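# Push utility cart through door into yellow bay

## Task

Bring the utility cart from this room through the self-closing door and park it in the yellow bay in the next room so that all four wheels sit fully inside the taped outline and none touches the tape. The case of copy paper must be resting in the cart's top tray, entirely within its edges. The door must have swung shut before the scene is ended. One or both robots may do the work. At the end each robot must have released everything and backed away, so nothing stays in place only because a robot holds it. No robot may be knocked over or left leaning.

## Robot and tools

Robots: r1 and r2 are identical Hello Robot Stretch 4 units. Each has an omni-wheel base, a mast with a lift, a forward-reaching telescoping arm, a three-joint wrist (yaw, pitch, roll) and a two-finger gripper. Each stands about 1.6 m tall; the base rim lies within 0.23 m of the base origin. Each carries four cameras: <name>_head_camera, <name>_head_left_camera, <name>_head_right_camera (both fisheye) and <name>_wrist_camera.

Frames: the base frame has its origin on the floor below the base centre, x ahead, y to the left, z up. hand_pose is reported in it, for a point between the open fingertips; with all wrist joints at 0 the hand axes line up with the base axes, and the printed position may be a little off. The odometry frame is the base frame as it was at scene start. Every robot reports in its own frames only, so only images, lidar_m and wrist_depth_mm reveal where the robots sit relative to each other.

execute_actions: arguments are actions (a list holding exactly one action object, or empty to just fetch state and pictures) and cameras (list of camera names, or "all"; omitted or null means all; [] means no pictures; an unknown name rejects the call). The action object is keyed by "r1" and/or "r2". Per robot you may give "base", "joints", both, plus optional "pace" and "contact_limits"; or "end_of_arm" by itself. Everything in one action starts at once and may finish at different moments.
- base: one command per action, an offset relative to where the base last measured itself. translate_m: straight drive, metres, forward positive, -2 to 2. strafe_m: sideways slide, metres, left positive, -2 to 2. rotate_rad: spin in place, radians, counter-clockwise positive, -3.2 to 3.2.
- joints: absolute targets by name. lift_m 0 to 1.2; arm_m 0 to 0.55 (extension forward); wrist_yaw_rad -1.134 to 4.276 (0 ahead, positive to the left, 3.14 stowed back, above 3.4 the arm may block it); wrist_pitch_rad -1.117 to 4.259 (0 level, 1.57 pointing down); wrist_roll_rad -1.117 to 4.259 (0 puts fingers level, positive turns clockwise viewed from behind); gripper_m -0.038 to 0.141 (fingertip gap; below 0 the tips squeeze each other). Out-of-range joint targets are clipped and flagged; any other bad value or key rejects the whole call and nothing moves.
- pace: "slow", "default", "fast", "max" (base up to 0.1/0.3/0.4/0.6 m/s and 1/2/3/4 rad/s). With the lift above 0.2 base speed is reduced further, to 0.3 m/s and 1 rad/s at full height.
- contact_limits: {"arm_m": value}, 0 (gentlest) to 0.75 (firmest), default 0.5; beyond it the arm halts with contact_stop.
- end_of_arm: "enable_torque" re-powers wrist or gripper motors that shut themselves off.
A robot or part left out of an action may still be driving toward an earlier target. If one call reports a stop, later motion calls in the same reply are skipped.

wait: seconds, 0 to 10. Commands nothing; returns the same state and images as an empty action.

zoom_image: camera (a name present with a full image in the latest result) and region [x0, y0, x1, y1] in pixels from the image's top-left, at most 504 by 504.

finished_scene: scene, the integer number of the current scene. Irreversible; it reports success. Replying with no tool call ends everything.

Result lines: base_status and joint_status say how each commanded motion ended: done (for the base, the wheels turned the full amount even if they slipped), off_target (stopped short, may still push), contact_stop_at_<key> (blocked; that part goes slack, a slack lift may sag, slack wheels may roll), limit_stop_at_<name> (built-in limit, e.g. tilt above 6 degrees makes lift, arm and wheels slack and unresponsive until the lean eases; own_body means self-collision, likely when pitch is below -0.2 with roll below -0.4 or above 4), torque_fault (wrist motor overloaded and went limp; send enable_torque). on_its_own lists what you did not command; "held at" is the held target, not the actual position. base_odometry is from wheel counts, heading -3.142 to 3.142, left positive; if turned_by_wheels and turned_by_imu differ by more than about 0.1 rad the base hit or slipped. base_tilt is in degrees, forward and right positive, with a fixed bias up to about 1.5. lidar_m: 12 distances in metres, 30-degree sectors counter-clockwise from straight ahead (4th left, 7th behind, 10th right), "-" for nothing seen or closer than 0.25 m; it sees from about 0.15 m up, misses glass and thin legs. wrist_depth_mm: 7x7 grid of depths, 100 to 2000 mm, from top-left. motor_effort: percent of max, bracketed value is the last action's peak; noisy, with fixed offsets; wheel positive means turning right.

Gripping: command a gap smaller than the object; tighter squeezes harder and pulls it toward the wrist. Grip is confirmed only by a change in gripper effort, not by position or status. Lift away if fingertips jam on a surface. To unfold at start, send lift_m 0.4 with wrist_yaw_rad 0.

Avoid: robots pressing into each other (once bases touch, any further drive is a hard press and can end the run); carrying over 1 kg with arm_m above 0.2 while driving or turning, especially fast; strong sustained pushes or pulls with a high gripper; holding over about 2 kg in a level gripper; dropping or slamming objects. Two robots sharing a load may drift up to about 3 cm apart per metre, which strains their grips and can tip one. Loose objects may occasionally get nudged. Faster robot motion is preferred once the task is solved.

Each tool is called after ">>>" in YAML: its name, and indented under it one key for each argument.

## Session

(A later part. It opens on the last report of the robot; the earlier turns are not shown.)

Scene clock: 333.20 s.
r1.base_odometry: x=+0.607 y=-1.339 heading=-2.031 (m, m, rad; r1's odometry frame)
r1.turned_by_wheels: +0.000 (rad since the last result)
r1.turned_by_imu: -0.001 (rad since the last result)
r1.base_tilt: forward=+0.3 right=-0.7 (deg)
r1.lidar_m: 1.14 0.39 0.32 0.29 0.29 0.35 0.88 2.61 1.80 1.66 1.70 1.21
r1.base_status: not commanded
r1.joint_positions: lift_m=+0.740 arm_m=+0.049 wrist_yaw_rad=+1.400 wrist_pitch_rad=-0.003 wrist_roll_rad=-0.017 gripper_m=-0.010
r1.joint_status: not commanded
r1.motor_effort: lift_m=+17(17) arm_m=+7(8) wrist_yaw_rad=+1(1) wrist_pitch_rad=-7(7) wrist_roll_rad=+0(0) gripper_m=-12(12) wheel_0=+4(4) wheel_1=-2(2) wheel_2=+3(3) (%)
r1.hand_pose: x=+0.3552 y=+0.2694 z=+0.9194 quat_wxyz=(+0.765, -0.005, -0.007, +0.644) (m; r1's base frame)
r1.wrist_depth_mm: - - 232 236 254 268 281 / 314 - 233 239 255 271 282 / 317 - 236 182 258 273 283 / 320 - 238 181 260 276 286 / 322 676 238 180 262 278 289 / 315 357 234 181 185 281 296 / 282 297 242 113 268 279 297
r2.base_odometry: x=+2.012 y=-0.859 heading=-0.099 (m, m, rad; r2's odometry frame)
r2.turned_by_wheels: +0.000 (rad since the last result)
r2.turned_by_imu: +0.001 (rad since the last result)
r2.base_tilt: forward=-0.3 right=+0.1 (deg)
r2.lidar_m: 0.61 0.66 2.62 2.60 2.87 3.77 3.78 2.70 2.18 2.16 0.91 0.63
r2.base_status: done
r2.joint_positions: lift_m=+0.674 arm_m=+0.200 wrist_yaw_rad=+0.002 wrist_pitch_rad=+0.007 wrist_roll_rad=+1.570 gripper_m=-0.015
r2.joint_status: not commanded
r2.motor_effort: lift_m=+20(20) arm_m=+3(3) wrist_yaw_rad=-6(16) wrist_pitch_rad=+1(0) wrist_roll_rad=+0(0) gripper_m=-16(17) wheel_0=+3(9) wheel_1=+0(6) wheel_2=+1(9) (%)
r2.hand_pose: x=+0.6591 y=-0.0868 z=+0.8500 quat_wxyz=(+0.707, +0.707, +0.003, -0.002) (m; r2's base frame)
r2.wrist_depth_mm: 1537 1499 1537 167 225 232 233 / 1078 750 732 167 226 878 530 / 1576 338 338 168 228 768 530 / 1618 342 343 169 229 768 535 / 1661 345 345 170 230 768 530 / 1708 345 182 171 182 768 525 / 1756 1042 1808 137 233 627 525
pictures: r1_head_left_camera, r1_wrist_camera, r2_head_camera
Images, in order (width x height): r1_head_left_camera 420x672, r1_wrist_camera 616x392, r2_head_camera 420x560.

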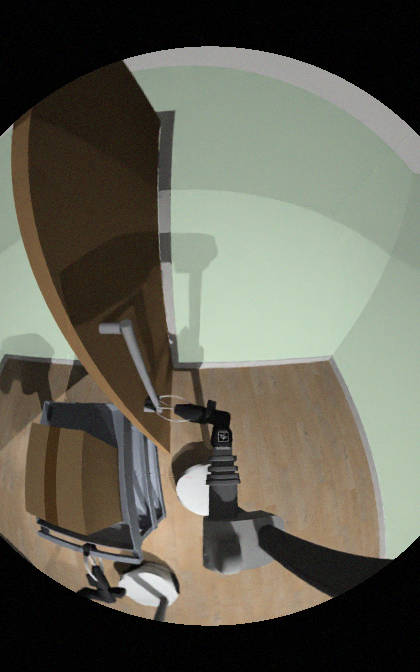

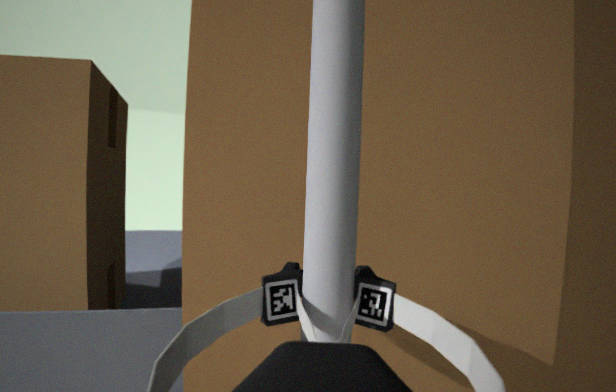

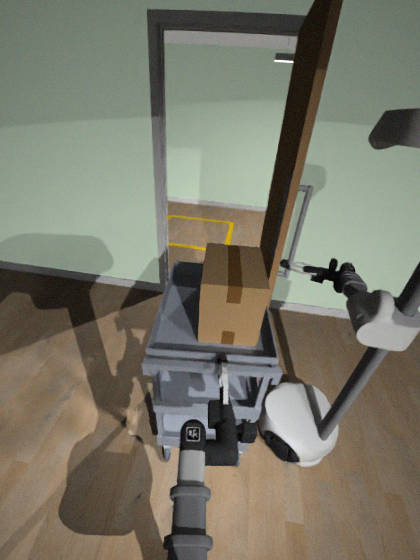

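>>> execute_actions:
  actions:
    - {"r2": {"base": {"translate_m": 1.7}, "pace": "fast"}}
  cameras: ["r2_head_camera", "r2_head_left_camera", "r1_head_left_camera", "r2_wrist_camera"]

Scene clock: 355.50 s.
r1.base_odometry: x=+0.607 y=-1.339 heading=-2.031 (m, m, rad; r1's odometry frame)
r1.turned_by_wheels: +0.000 (rad since the last result)
r1.turned_by_imu: -0.003 (rad since the last result)
r1.base_tilt: forward=+0.3 right=-0.7 (deg)
r1.lidar_m: 1.14 0.38 0.39 3.06 3.13 4.05 - 2.65 1.78 1.68 1.71 1.22
r1.base_status: not commanded
r1.joint_positions: lift_m=+0.740 arm_m=+0.049 wrist_yaw_rad=+1.400 wrist_pitch_rad=-0.003 wrist_roll_rad=-0.017 gripper_m=-0.010
r1.joint_status: not commanded
r1.motor_effort: lift_m=+17(17) arm_m=+8(8) wrist_yaw_rad=+1(0) wrist_pitch_rad=-7(7) wrist_roll_rad=+1(1) gripper_m=-13(12) wheel_0=+4(4) wheel_1=-2(2) wheel_2=+3(3) (%)
r1.hand_pose: x=+0.3552 y=+0.2694 z=+0.9194 quat_wxyz=(+0.765, -0.005, -0.007, +0.644) (m; r1's base frame)
r1.wrist_depth_mm: - - 232 237 255 270 281 / - - 233 238 257 271 282 / - - 236 183 259 272 285 / - - 236 181 260 276 287 / - - 237 181 262 277 291 / - - 236 180 185 281 296 / 1921 1863 240 113 270 278 297
r2.base_odometry: x=+3.704 y=-1.027 heading=-0.099 (m, m, rad; r2's odometry frame)
r2.turned_by_wheels: +0.000 (rad since the last result)
r2.turned_by_imu: -0.002 (rad since the last result)
r2.base_tilt: forward=-0.3 right=+0.1 (deg)
r2.lidar_m: 0.58 0.57 0.70 2.35 2.59 3.98 - 0.52 0.42 0.40 0.47 0.63
r2.base_status: done
r2.joint_positions: lift_m=+0.674 arm_m=+0.200 wrist_yaw_rad=+0.000 wrist_pitch_rad=+0.007 wrist_roll_rad=+1.570 gripper_m=-0.015
r2.joint_status: not commanded
r2.motor_effort: lift_m=+20(20) arm_m=+3(3) wrist_yaw_rad=+0(11) wrist_pitch_rad=+1(0) wrist_roll_rad=+0(0) gripper_m=-16(17) wheel_0=-2(8) wheel_1=-1(6) wheel_2=+2(14) (%)
r2.hand_pose: x=+0.6590 y=-0.0873 z=+0.8500 quat_wxyz=(+0.707, +0.707, +0.003, -0.002) (m; r2's base frame)
r2.wrist_depth_mm: - - - 187 248 256 258 / - - - 182 245 1537 1025 / - 353 351 179 240 1576 492 / - 347 347 176 236 768 530 / - 342 342 172 231 768 535 / - 338 181 169 183 759 530 / - 332 332 136 223 668 525
pictures: r1_head_left_camera, r2_head_camera, r2_head_left_camera, r2_wrist_camera
Images, in order (width x height): r1_head_left_camera 420x672, r2_head_camera 420x560, r2_head_left_camera 420x672, r2_wrist_camera 616x392.

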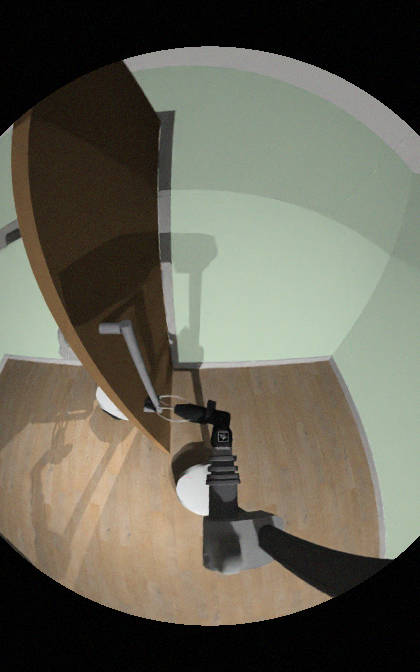

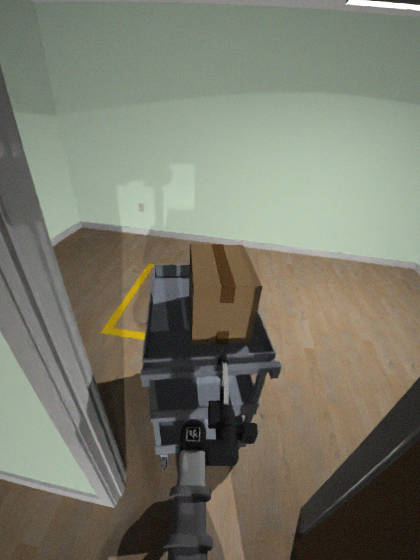

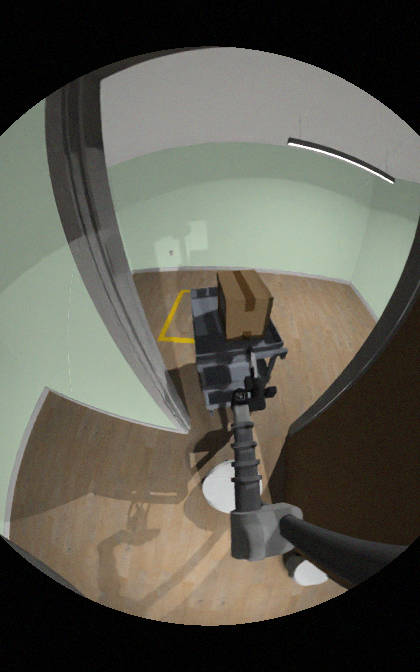

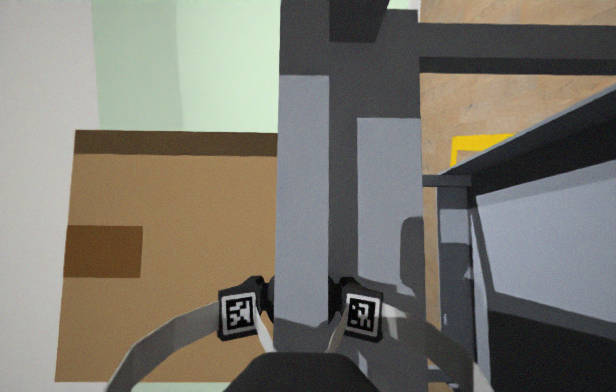

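>>> zoom_image:
  camera: "r2_head_camera"
  region: [60, 220, 320, 520]

>>> zoom_image:
  camera: "r2_wrist_camera"
  region: [400, 60, 616, 260]

Region (60, 220, 320, 520) of r2_head_camera's 420x560 image, scaled by 1.680, with more detail than that image has; it fills the left 437 columns of this view, and the rest is white.

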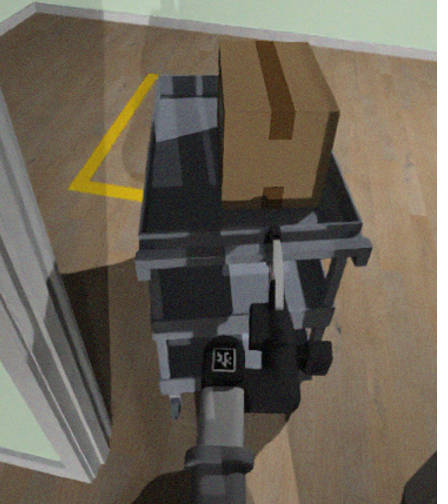

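Region (400, 60, 616, 260) of r2_wrist_camera's 616x392 image, scaled by 2.333; it fills the top 467 rows of this view, and the rest is white.

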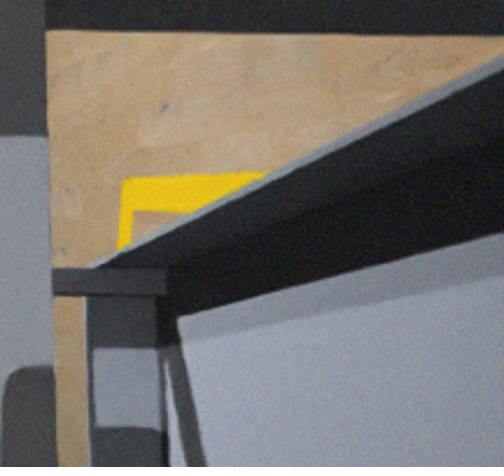

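>>> execute_actions:
  actions:
    - {"r2": {"base": {"rotate_rad": 0.06}, "pace": "slow"}}
  cameras: ["r2_head_camera"]

Scene clock: 375.70 s.
r1.base_odometry: x=+0.607 y=-1.339 heading=-2.031 (m, m, rad; r1's odometry frame)
r1.turned_by_wheels: +0.000 (rad since the last result)
r1.turned_by_imu: -0.001 (rad since the last result)
r1.base_tilt: forward=+0.3 right=-0.7 (deg)
r1.lidar_m: 1.13 0.37 0.39 3.06 3.11 4.03 - 2.63 1.79 1.65 1.72 1.23
r1.base_status: not commanded
r1.joint_positions: lift_m=+0.740 arm_m=+0.049 wrist_yaw_rad=+1.400 wrist_pitch_rad=-0.003 wrist_roll_rad=-0.017 gripper_m=-0.010
r1.joint_status: not commanded
r1.motor_effort: lift_m=+17(17) arm_m=+8(7) wrist_yaw_rad=+0(0) wrist_pitch_rad=-7(7) wrist_roll_rad=+1(0) gripper_m=-12(13) wheel_0=+4(4) wheel_1=-2(2) wheel_2=+3(3) (%)
r1.hand_pose: x=+0.3552 y=+0.2694 z=+0.9194 quat_wxyz=(+0.765, -0.005, -0.007, +0.644) (m; r1's base frame)
r1.wrist_depth_mm: - - 232 237 255 270 281 / - - 235 237 256 271 282 / - - 236 183 258 272 285 / - - 237 181 262 274 289 / - - 237 180 263 278 290 / - - 235 180 185 282 294 / 1921 1863 241 113 270 277 297
r2.base_odometry: x=+3.704 y=-1.027 heading=-0.039 (m, m, rad; r2's odometry frame)
r2.turned_by_wheels: +0.060 (rad since the last result)
r2.turned_by_imu: +0.060 (rad since the last result)
r2.base_tilt: forward=-0.2 right=+0.0 (deg)
r2.lidar_m: 0.60 0.56 0.76 2.33 2.67 4.28 - 0.49 0.41 0.41 0.47 0.63
r2.base_status: done
r2.joint_positions: lift_m=+0.674 arm_m=+0.199 wrist_yaw_rad=+0.001 wrist_pitch_rad=+0.007 wrist_roll_rad=+1.570 gripper_m=-0.015
r2.joint_status: not commanded
r2.motor_effort: lift_m=+21(21) arm_m=+3(3) wrist_yaw_rad=-2(42) wrist_pitch_rad=+1(0) wrist_roll_rad=-1(0) gripper_m=-15(18) wheel_0=+1(10) wheel_1=+1(7) wheel_2=+1(8) (%)
r2.hand_pose: x=+0.6590 y=-0.0871 z=+0.8500 quat_wxyz=(+0.707, +0.707, +0.003, -0.002) (m; r2's base frame)
r2.wrist_depth_mm: - - - 167 227 234 235 / - - - 167 228 1661 1025 / - 340 340 167 229 768 530 / - 338 342 167 228 768 525 / - 340 342 167 228 768 530 / - 340 180 168 185 759 535 / - 340 - 136 227 654 525
pictures: r2_head_camera
Images, in order (width x height): r2_head_camera 420x560.

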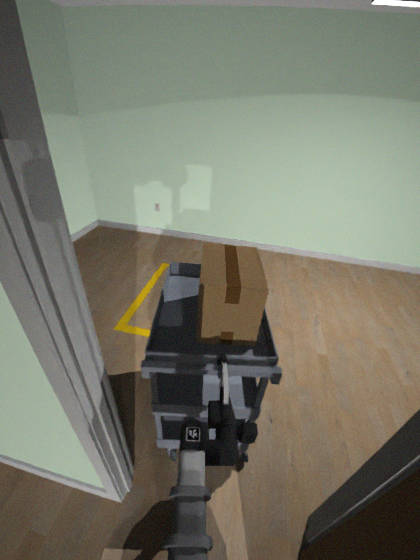

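>>> zoom_image:
  camera: "r2_head_camera"
  region: [80, 400, 260, 560]

Region (80, 400, 260, 560) of r2_head_camera's 420x560 image, scaled by 2.800, with more detail than that image has.

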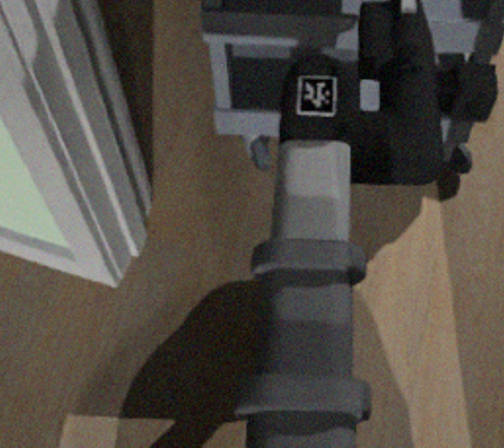

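>>> execute_actions:
  actions:
    - {"r2": {"base": {"translate_m": 1.0}, "pace": "fast"}}
  cameras: ["r2_head_camera", "r2_head_left_camera", "r2_head_right_camera"]

Scene clock: 382.63 s.
r1.base_odometry: x=+0.607 y=-1.339 heading=-2.031 (m, m, rad; r1's odometry frame)
r1.turned_by_wheels: +0.000 (rad since the last result)
r1.turned_by_imu: -0.002 (rad since the last result)
r1.base_tilt: forward=+0.3 right=-0.6 (deg)
r1.lidar_m: 1.13 0.38 0.39 3.06 3.13 4.05 - 2.63 1.79 1.67 1.70 1.20
r1.base_status: not commanded
r1.joint_positions: lift_m=+0.740 arm_m=+0.049 wrist_yaw_rad=+1.400 wrist_pitch_rad=-0.003 wrist_roll_rad=-0.017 gripper_m=-0.010
r1.joint_status: not commanded
r1.motor_effort: lift_m=+17(17) arm_m=+8(7) wrist_yaw_rad=+0(0) wrist_pitch_rad=-7(7) wrist_roll_rad=+0(0) gripper_m=-13(12) wheel_0=+4(4) wheel_1=-2(2) wheel_2=+3(3) (%)
r1.hand_pose: x=+0.3552 y=+0.2694 z=+0.9194 quat_wxyz=(+0.765, -0.005, -0.007, +0.644) (m; r1's base frame)
r1.wrist_depth_mm: - - 231 237 253 270 281 / - - 234 238 256 271 282 / - - 236 183 257 272 286 / - - 237 181 260 276 287 / - - 238 181 263 278 291 / - - 235 180 185 281 294 / 1921 1863 242 113 267 278 297
r2.base_odometry: x=+4.703 y=-1.066 heading=-0.039 (m, m, rad; r2's odometry frame)
r2.turned_by_wheels: +0.000 (rad since the last result)
r2.turned_by_imu: +0.002 (rad since the last result)
r2.base_tilt: forward=-0.2 right=+0.0 (deg)
r2.lidar_m: 0.61 0.64 2.15 0.99 0.53 0.49 1.39 0.82 0.80 2.63 2.85 0.62
r2.base_status: done
r2.joint_positions: lift_m=+0.674 arm_m=+0.199 wrist_yaw_rad=+0.002 wrist_pitch_rad=+0.008 wrist_roll_rad=+1.570 gripper_m=-0.015
r2.joint_status: not commanded
r2.motor_effort: lift_m=+20(20) arm_m=+3(3) wrist_yaw_rad=-4(19) wrist_pitch_rad=+0(2) wrist_roll_rad=-1(0) gripper_m=-16(14) wheel_0=+1(8) wheel_1=+0(8) wheel_2=+2(12) (%)
r2.hand_pose: x=+0.6590 y=-0.0869 z=+0.8499 quat_wxyz=(+0.707, +0.707, +0.003, -0.002) (m; r2's base frame)
r2.wrist_depth_mm: 1808 1708 1756 165 224 230 231 / 1863 1808 1863 165 225 1708 544 / 1921 338 336 166 227 759 535 / 1921 338 340 167 228 759 521 / 1921 340 343 167 229 759 525 / - 343 182 168 229 750 525 / - 347 - 153 231 627 525
pictures: r2_head_camera, r2_head_left_camera, r2_head_right_camera
Images, in order (width x height): r2_head_camera 420x560, r2_head_left_camera 420x672, r2_head_right_camera 420x672.

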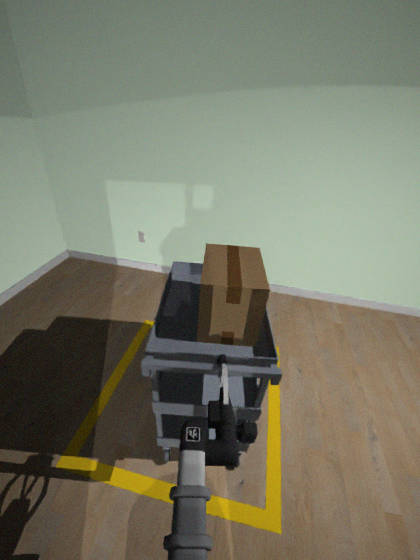

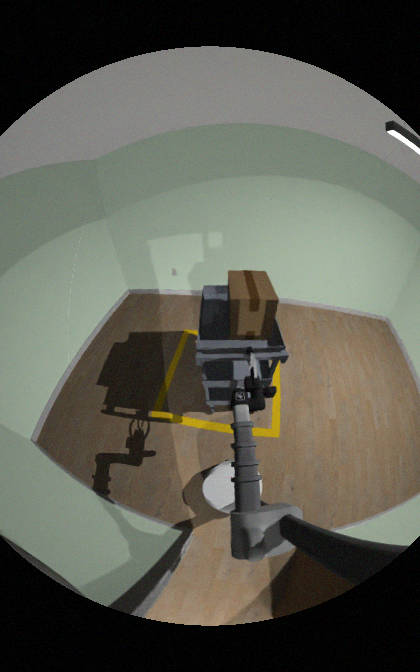

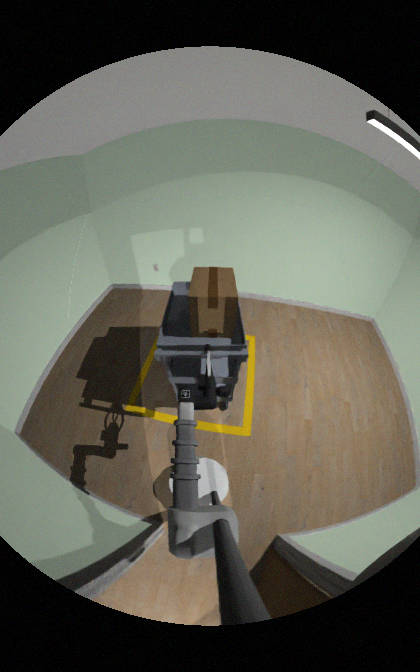

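>>> zoom_image:
  camera: "r2_head_camera"
  region: [100, 320, 320, 540]

Region (100, 320, 320, 540) of r2_head_camera's 420x560 image, scaled by 2.291, with more detail than that image has.

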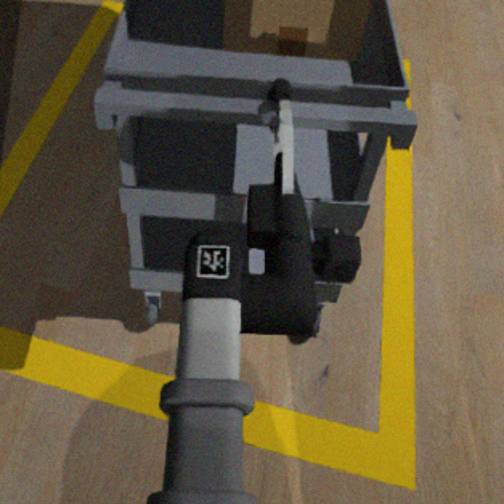

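>>> execute_actions:
  actions:
    - {"r1": {"joints": {"gripper_m": 0.075}}, "r2": {"joints": {"gripper_m": 0.065}}}
  cameras: ["r2_wrist_camera", "r1_wrist_camera"]

>>> execute_actions:
  actions:
    - {"r2": {"base": {"translate_m": -0.12}, "joints": {"arm_m": 0.0}, "pace": "max"}}
  cameras: ["r2_head_camera", "r1_head_camera", "r2_wrist_camera"]

Scene clock: 388.33 s.
r1.base_odometry: x=+0.607 y=-1.339 heading=-2.031 (m, m, rad; r1's odometry frame)
r1.turned_by_wheels: +0.000 (rad since the last result)
r1.turned_by_imu: -0.002 (rad since the last result)
r1.base_tilt: forward=+0.3 right=-0.7 (deg)
r1.lidar_m: 1.12 0.73 0.60 3.05 3.12 4.03 - 2.61 1.78 1.67 1.71 1.23
r1.base_status: not commanded
r1.joint_positions: lift_m=+0.740 arm_m=+0.049 wrist_yaw_rad=+1.400 wrist_pitch_rad=-0.003 wrist_roll_rad=-0.017 gripper_m=+0.075
r1.joint_status: all done
r1.motor_effort: lift_m=+17(17) arm_m=+8(8) wrist_yaw_rad=-1(3) wrist_pitch_rad=-7(7) wrist_roll_rad=+0(0) gripper_m=-2(11) wheel_0=+3(4) wheel_1=-2(2) wheel_2=+3(3) (%)
r1.hand_pose: x=+0.3551 y=+0.2695 z=+0.9194 quat_wxyz=(+0.765, -0.005, -0.007, +0.644) (m; r1's base frame)
r1.wrist_depth_mm: - - - 512 500 484 466 / - - - 517 504 484 473 / - - - 517 508 488 473 / - - - 521 512 492 480 / - - - 525 512 496 484 / - - 199 525 213 496 488 / 1921 1808 1921 113 517 492 488
r2.base_odometry: x=+4.703 y=-1.066 heading=-0.039 (m, m, rad; r2's odometry frame)
r2.turned_by_wheels: +0.000 (rad since the last result)
r2.turned_by_imu: +0.001 (rad since the last result)
r2.base_tilt: forward=-0.3 right=+0.0 (deg)
r2.lidar_m: 0.62 0.64 2.15 1.02 0.54 0.46 1.08 0.79 0.82 2.62 2.84 0.63
r2.base_status: not commanded
r2.joint_positions: lift_m=+0.674 arm_m=+0.199 wrist_yaw_rad=+0.000 wrist_pitch_rad=+0.008 wrist_roll_rad=+1.570 gripper_m=+0.065
r2.joint_status: all done
r2.motor_effort: lift_m=+20(20) arm_m=+3(3) wrist_yaw_rad=+0(4) wrist_pitch_rad=-1(2) wrist_roll_rad=+0(1) gripper_m=+0(16) wheel_0=+1(2) wheel_1=+0(0) wheel_2=-1(2) (%)
r2.hand_pose: x=+0.6589 y=-0.0873 z=+0.8498 quat_wxyz=(+0.707, +0.707, +0.003, -0.003) (m; r2's base frame)
r2.wrist_depth_mm: 1661 1756 1863 169 230 236 236 / 1863 1863 1808 171 229 1756 539 / 1808 342 342 171 231 750 525 / 1921 345 343 172 231 768 530 / 1921 345 349 172 234 768 530 / - 347 189 173 235 759 521 / - - - 135 236 661 521
pictures: r1_wrist_camera, r2_wrist_camera
Images, in order (width x height): r1_wrist_camera 616x392, r2_wrist_camera 616x392.

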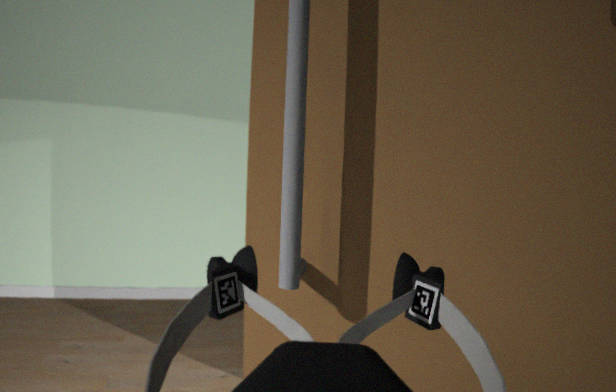

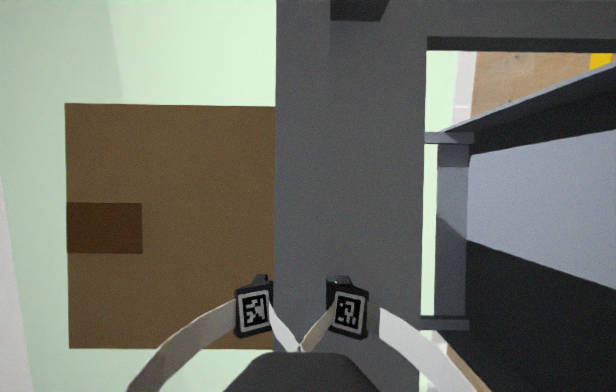

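Scene clock: 389.73 s.
r1.base_odometry: x=+0.607 y=-1.339 heading=-2.031 (m, m, rad; r1's odometry frame)
r1.turned_by_wheels: +0.000 (rad since the last result)
r1.turned_by_imu: +0.000 (rad since the last result)
r1.base_tilt: forward=+0.3 right=-0.7 (deg)
r1.lidar_m: 1.15 1.17 1.48 3.07 3.11 4.04 - 2.60 1.79 1.67 1.71 1.21
r1.base_status: not commanded
r1.joint_positions: lift_m=+0.740 arm_m=+0.049 wrist_yaw_rad=+1.400 wrist_pitch_rad=-0.003 wrist_roll_rad=-0.017 gripper_m=+0.075
r1.joint_status: not commanded
r1.motor_effort: lift_m=+17(17) arm_m=+8(7) wrist_yaw_rad=-1(0) wrist_pitch_rad=-7(7) wrist_roll_rad=+0(0) gripper_m=-3(3) wheel_0=+3(3) wheel_1=-2(2) wheel_2=+2(3) (%)
r1.hand_pose: x=+0.3551 y=+0.2695 z=+0.9194 quat_wxyz=(+0.765, -0.005, -0.007, +0.644) (m; r1's base frame)
r1.wrist_depth_mm: - - - - 1921 1255 976 / - - - - 1921 1182 976 / - - - - 1983 1182 976 / - - - - 1921 1182 960 / - - - - 1983 1205 946 / - - 199 - 214 1160 946 / 1921 1863 1983 113 1618 1078 946
r2.base_odometry: x=+4.583 y=-1.061 heading=-0.039 (m, m, rad; r2's odometry frame)
r2.turned_by_wheels: +0.000 (rad since the last result)
r2.turned_by_imu: +0.000 (rad since the last result)
r2.base_tilt: forward=-0.3 right=+0.0 (deg)
r2.lidar_m: 0.71 2.61 2.16 0.74 0.40 0.42 0.41 0.47 0.71 2.60 2.93 0.75
r2.base_status: done
r2.joint_positions: lift_m=+0.674 arm_m=+0.001 wrist_yaw_rad=+0.000 wrist_pitch_rad=+0.010 wrist_roll_rad=+1.570 gripper_m=+0.065
r2.joint_status: all done
r2.motor_effort: lift_m=+20(20) arm_m=-5(10) wrist_yaw_rad=+1(12) wrist_pitch_rad=-6(7) wrist_roll_rad=+0(0) gripper_m=-4(4) wheel_0=+0(5) wheel_1=+0(6) wheel_2=-1(11) (%)
r2.hand_pose: x=+0.4603 y=-0.0875 z=+0.8492 quat_wxyz=(+0.707, +0.707, +0.004, -0.004) (m; r2's base frame)
r2.wrist_depth_mm: - - - - - 1708 1160 / - - - - - 1708 1182 / - - - 544 1098 559 554 / - - 661 544 - 759 707 / - - 661 549 - 759 715 / - - 209 554 195 759 715 / - - - 136 - 559 580
pictures: r1_head_camera, r2_head_camera, r2_wrist_camera
Images, in order (width x height): r1_head_camera 420x560, r2_head_camera 420x560, r2_wrist_camera 616x392.

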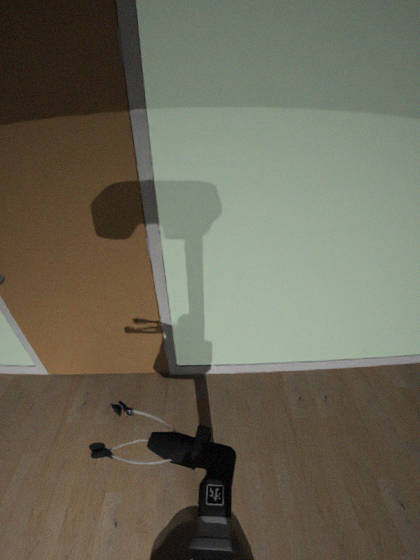

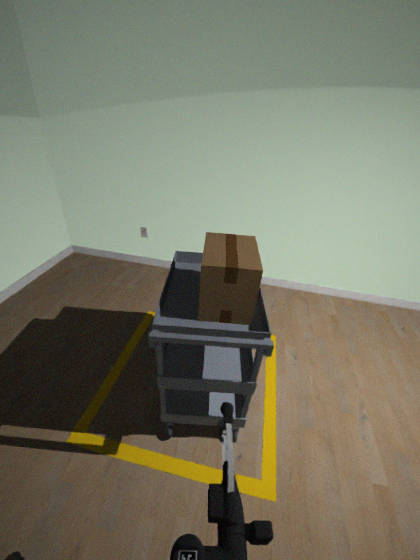

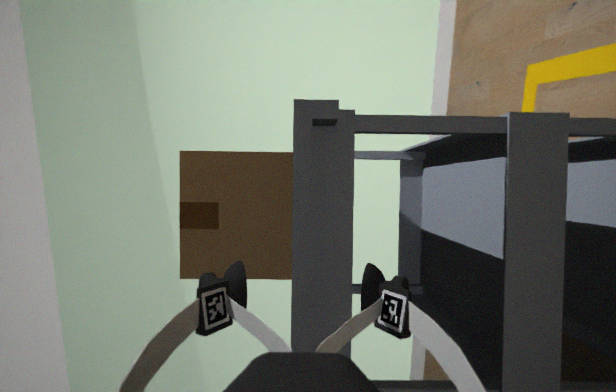

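>>> wait:
  seconds: 2

Scene clock: 392.23 s.
r1.base_odometry: x=+0.607 y=-1.339 heading=-2.031 (m, m, rad; r1's odometry frame)
r1.turned_by_wheels: +0.000 (rad since the last result)
r1.turned_by_imu: -0.001 (rad since the last result)
r1.base_tilt: forward=+0.3 right=-0.6 (deg)
r1.lidar_m: 1.14 1.14 1.48 3.05 3.15 4.03 - 2.61 1.81 1.67 1.72 1.21
r1.base_status: not commanded
r1.joint_positions: lift_m=+0.740 arm_m=+0.049 wrist_yaw_rad=+1.400 wrist_pitch_rad=-0.003 wrist_roll_rad=-0.017 gripper_m=+0.075
r1.joint_status: not commanded
r1.motor_effort: lift_m=+17(17) arm_m=+8(7) wrist_yaw_rad=-1(0) wrist_pitch_rad=-7(7) wrist_roll_rad=+0(0) gripper_m=-3(3) wheel_0=+3(3) wheel_1=-2(2) wheel_2=+3(3) (%)
r1.hand_pose: x=+0.3551 y=+0.2695 z=+0.9194 quat_wxyz=(+0.765, -0.005, -0.007, +0.644) (m; r1's base frame)
r1.wrist_depth_mm: - - - - 1921 1255 991 / - - - - 1983 1255 976 / - - - - 1983 1205 976 / - - - - 1983 1182 976 / - - - - 1921 1255 960 / - - 199 - 214 1182 960 / 1921 1808 1983 113 1661 1078 946
r2.base_odometry: x=+4.583 y=-1.061 heading=-0.039 (m, m, rad; r2's odometry frame)
r2.turned_by_wheels: +0.000 (rad since the last result)
r2.turned_by_imu: +0.001 (rad since the last result)
r2.base_tilt: forward=-0.4 right=+0.1 (deg)
r2.lidar_m: 0.72 2.60 2.17 0.76 0.37 0.40 0.40 0.47 0.73 2.60 2.94 0.76
r2.base_status: done
r2.joint_positions: lift_m=+0.674 arm_m=+0.001 wrist_yaw_rad=+0.000 wrist_pitch_rad=+0.010 wrist_roll_rad=+1.570 gripper_m=+0.065
r2.joint_status: all done
r2.motor_effort: lift_m=+20(20) arm_m=-5(10) wrist_yaw_rad=+1(12) wrist_pitch_rad=-8(7) wrist_roll_rad=+0(0) gripper_m=-4(4) wheel_0=-1(5) wheel_1=+1(6) wheel_2=+0(11) (%)
r2.hand_pose: x=+0.4603 y=-0.0875 z=+0.8492 quat_wxyz=(+0.707, +0.707, +0.004, -0.004) (m; r2's base frame)
r2.wrist_depth_mm: - - - - - 1708 1160 / - - - - - 1708 1160 / - - - 549 1118 549 554 / - - 668 549 - 768 715 / - - 668 554 - 750 707 / - - 209 554 195 759 715 / - - - 136 - 559 580
wait: 2.00 s; at rest from the start
pictures: r1_head_camera, r1_head_left_camera, r1_head_right_camera, r1_wrist_camera, r2_head_camera, r2_head_left_camera, r2_head_right_camera, r2_wrist_camera
Images, in order (width x height): r1_head_camera 420x560, r1_head_left_camera 420x672, r1_head_right_camera 420x672, r1_wrist_camera 616x392, r2_head_camera 420x560, r2_head_left_camera 420x672, r2_head_right_camera 420x672, r2_wrist_camera 616x392.

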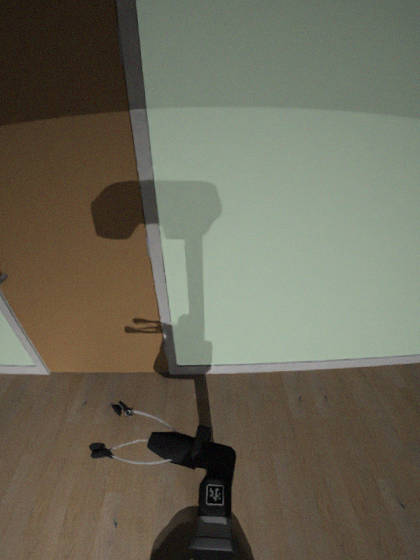

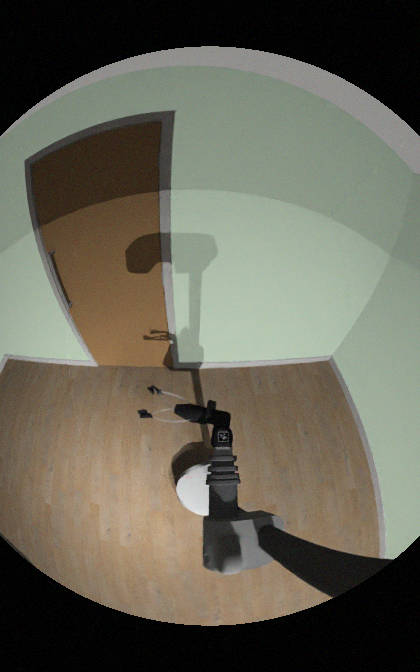

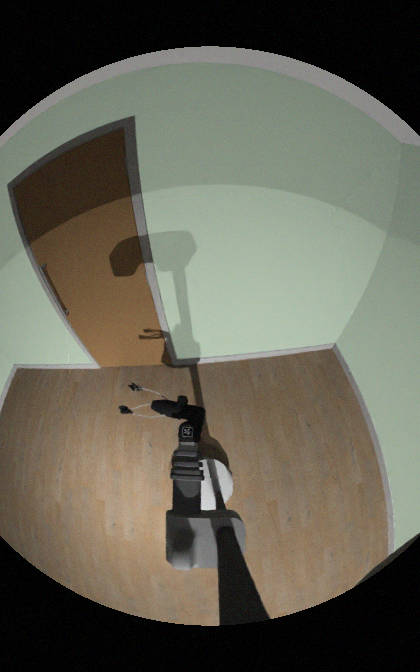

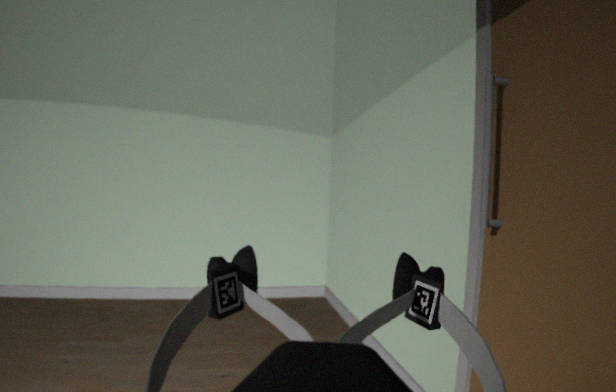

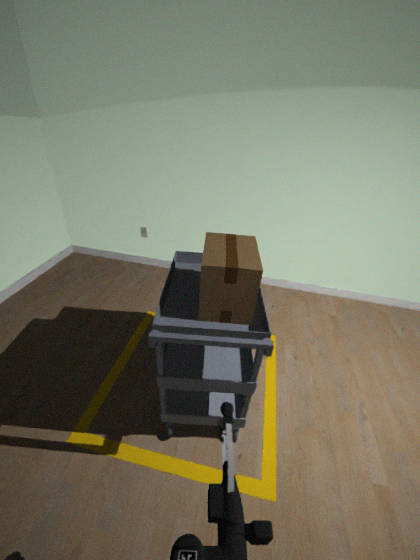

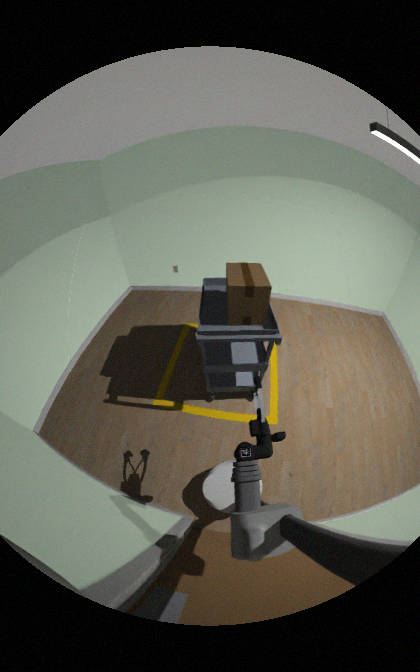

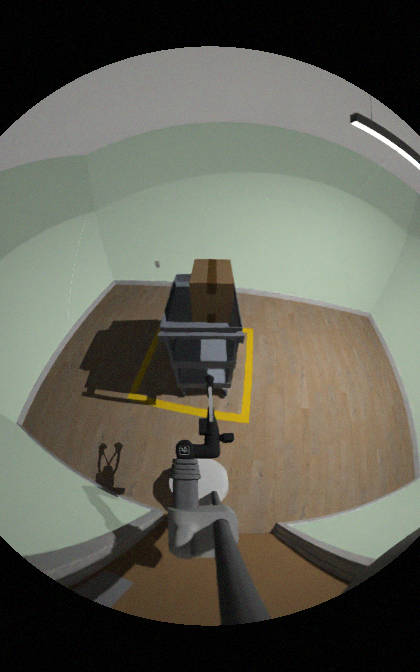

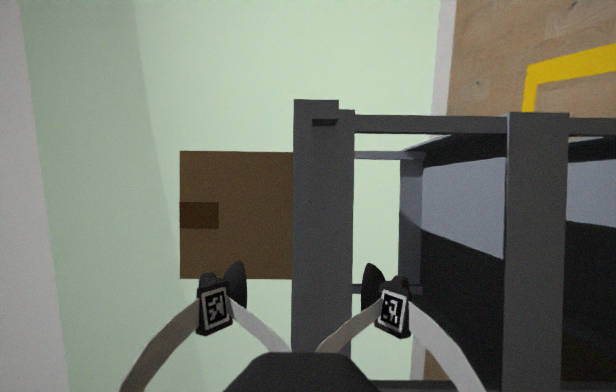

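Door is shut, cart is parked inside the tape, both robots are clear.

>>> finished_scene:
  scene: 1

The scene is finished: the task was done.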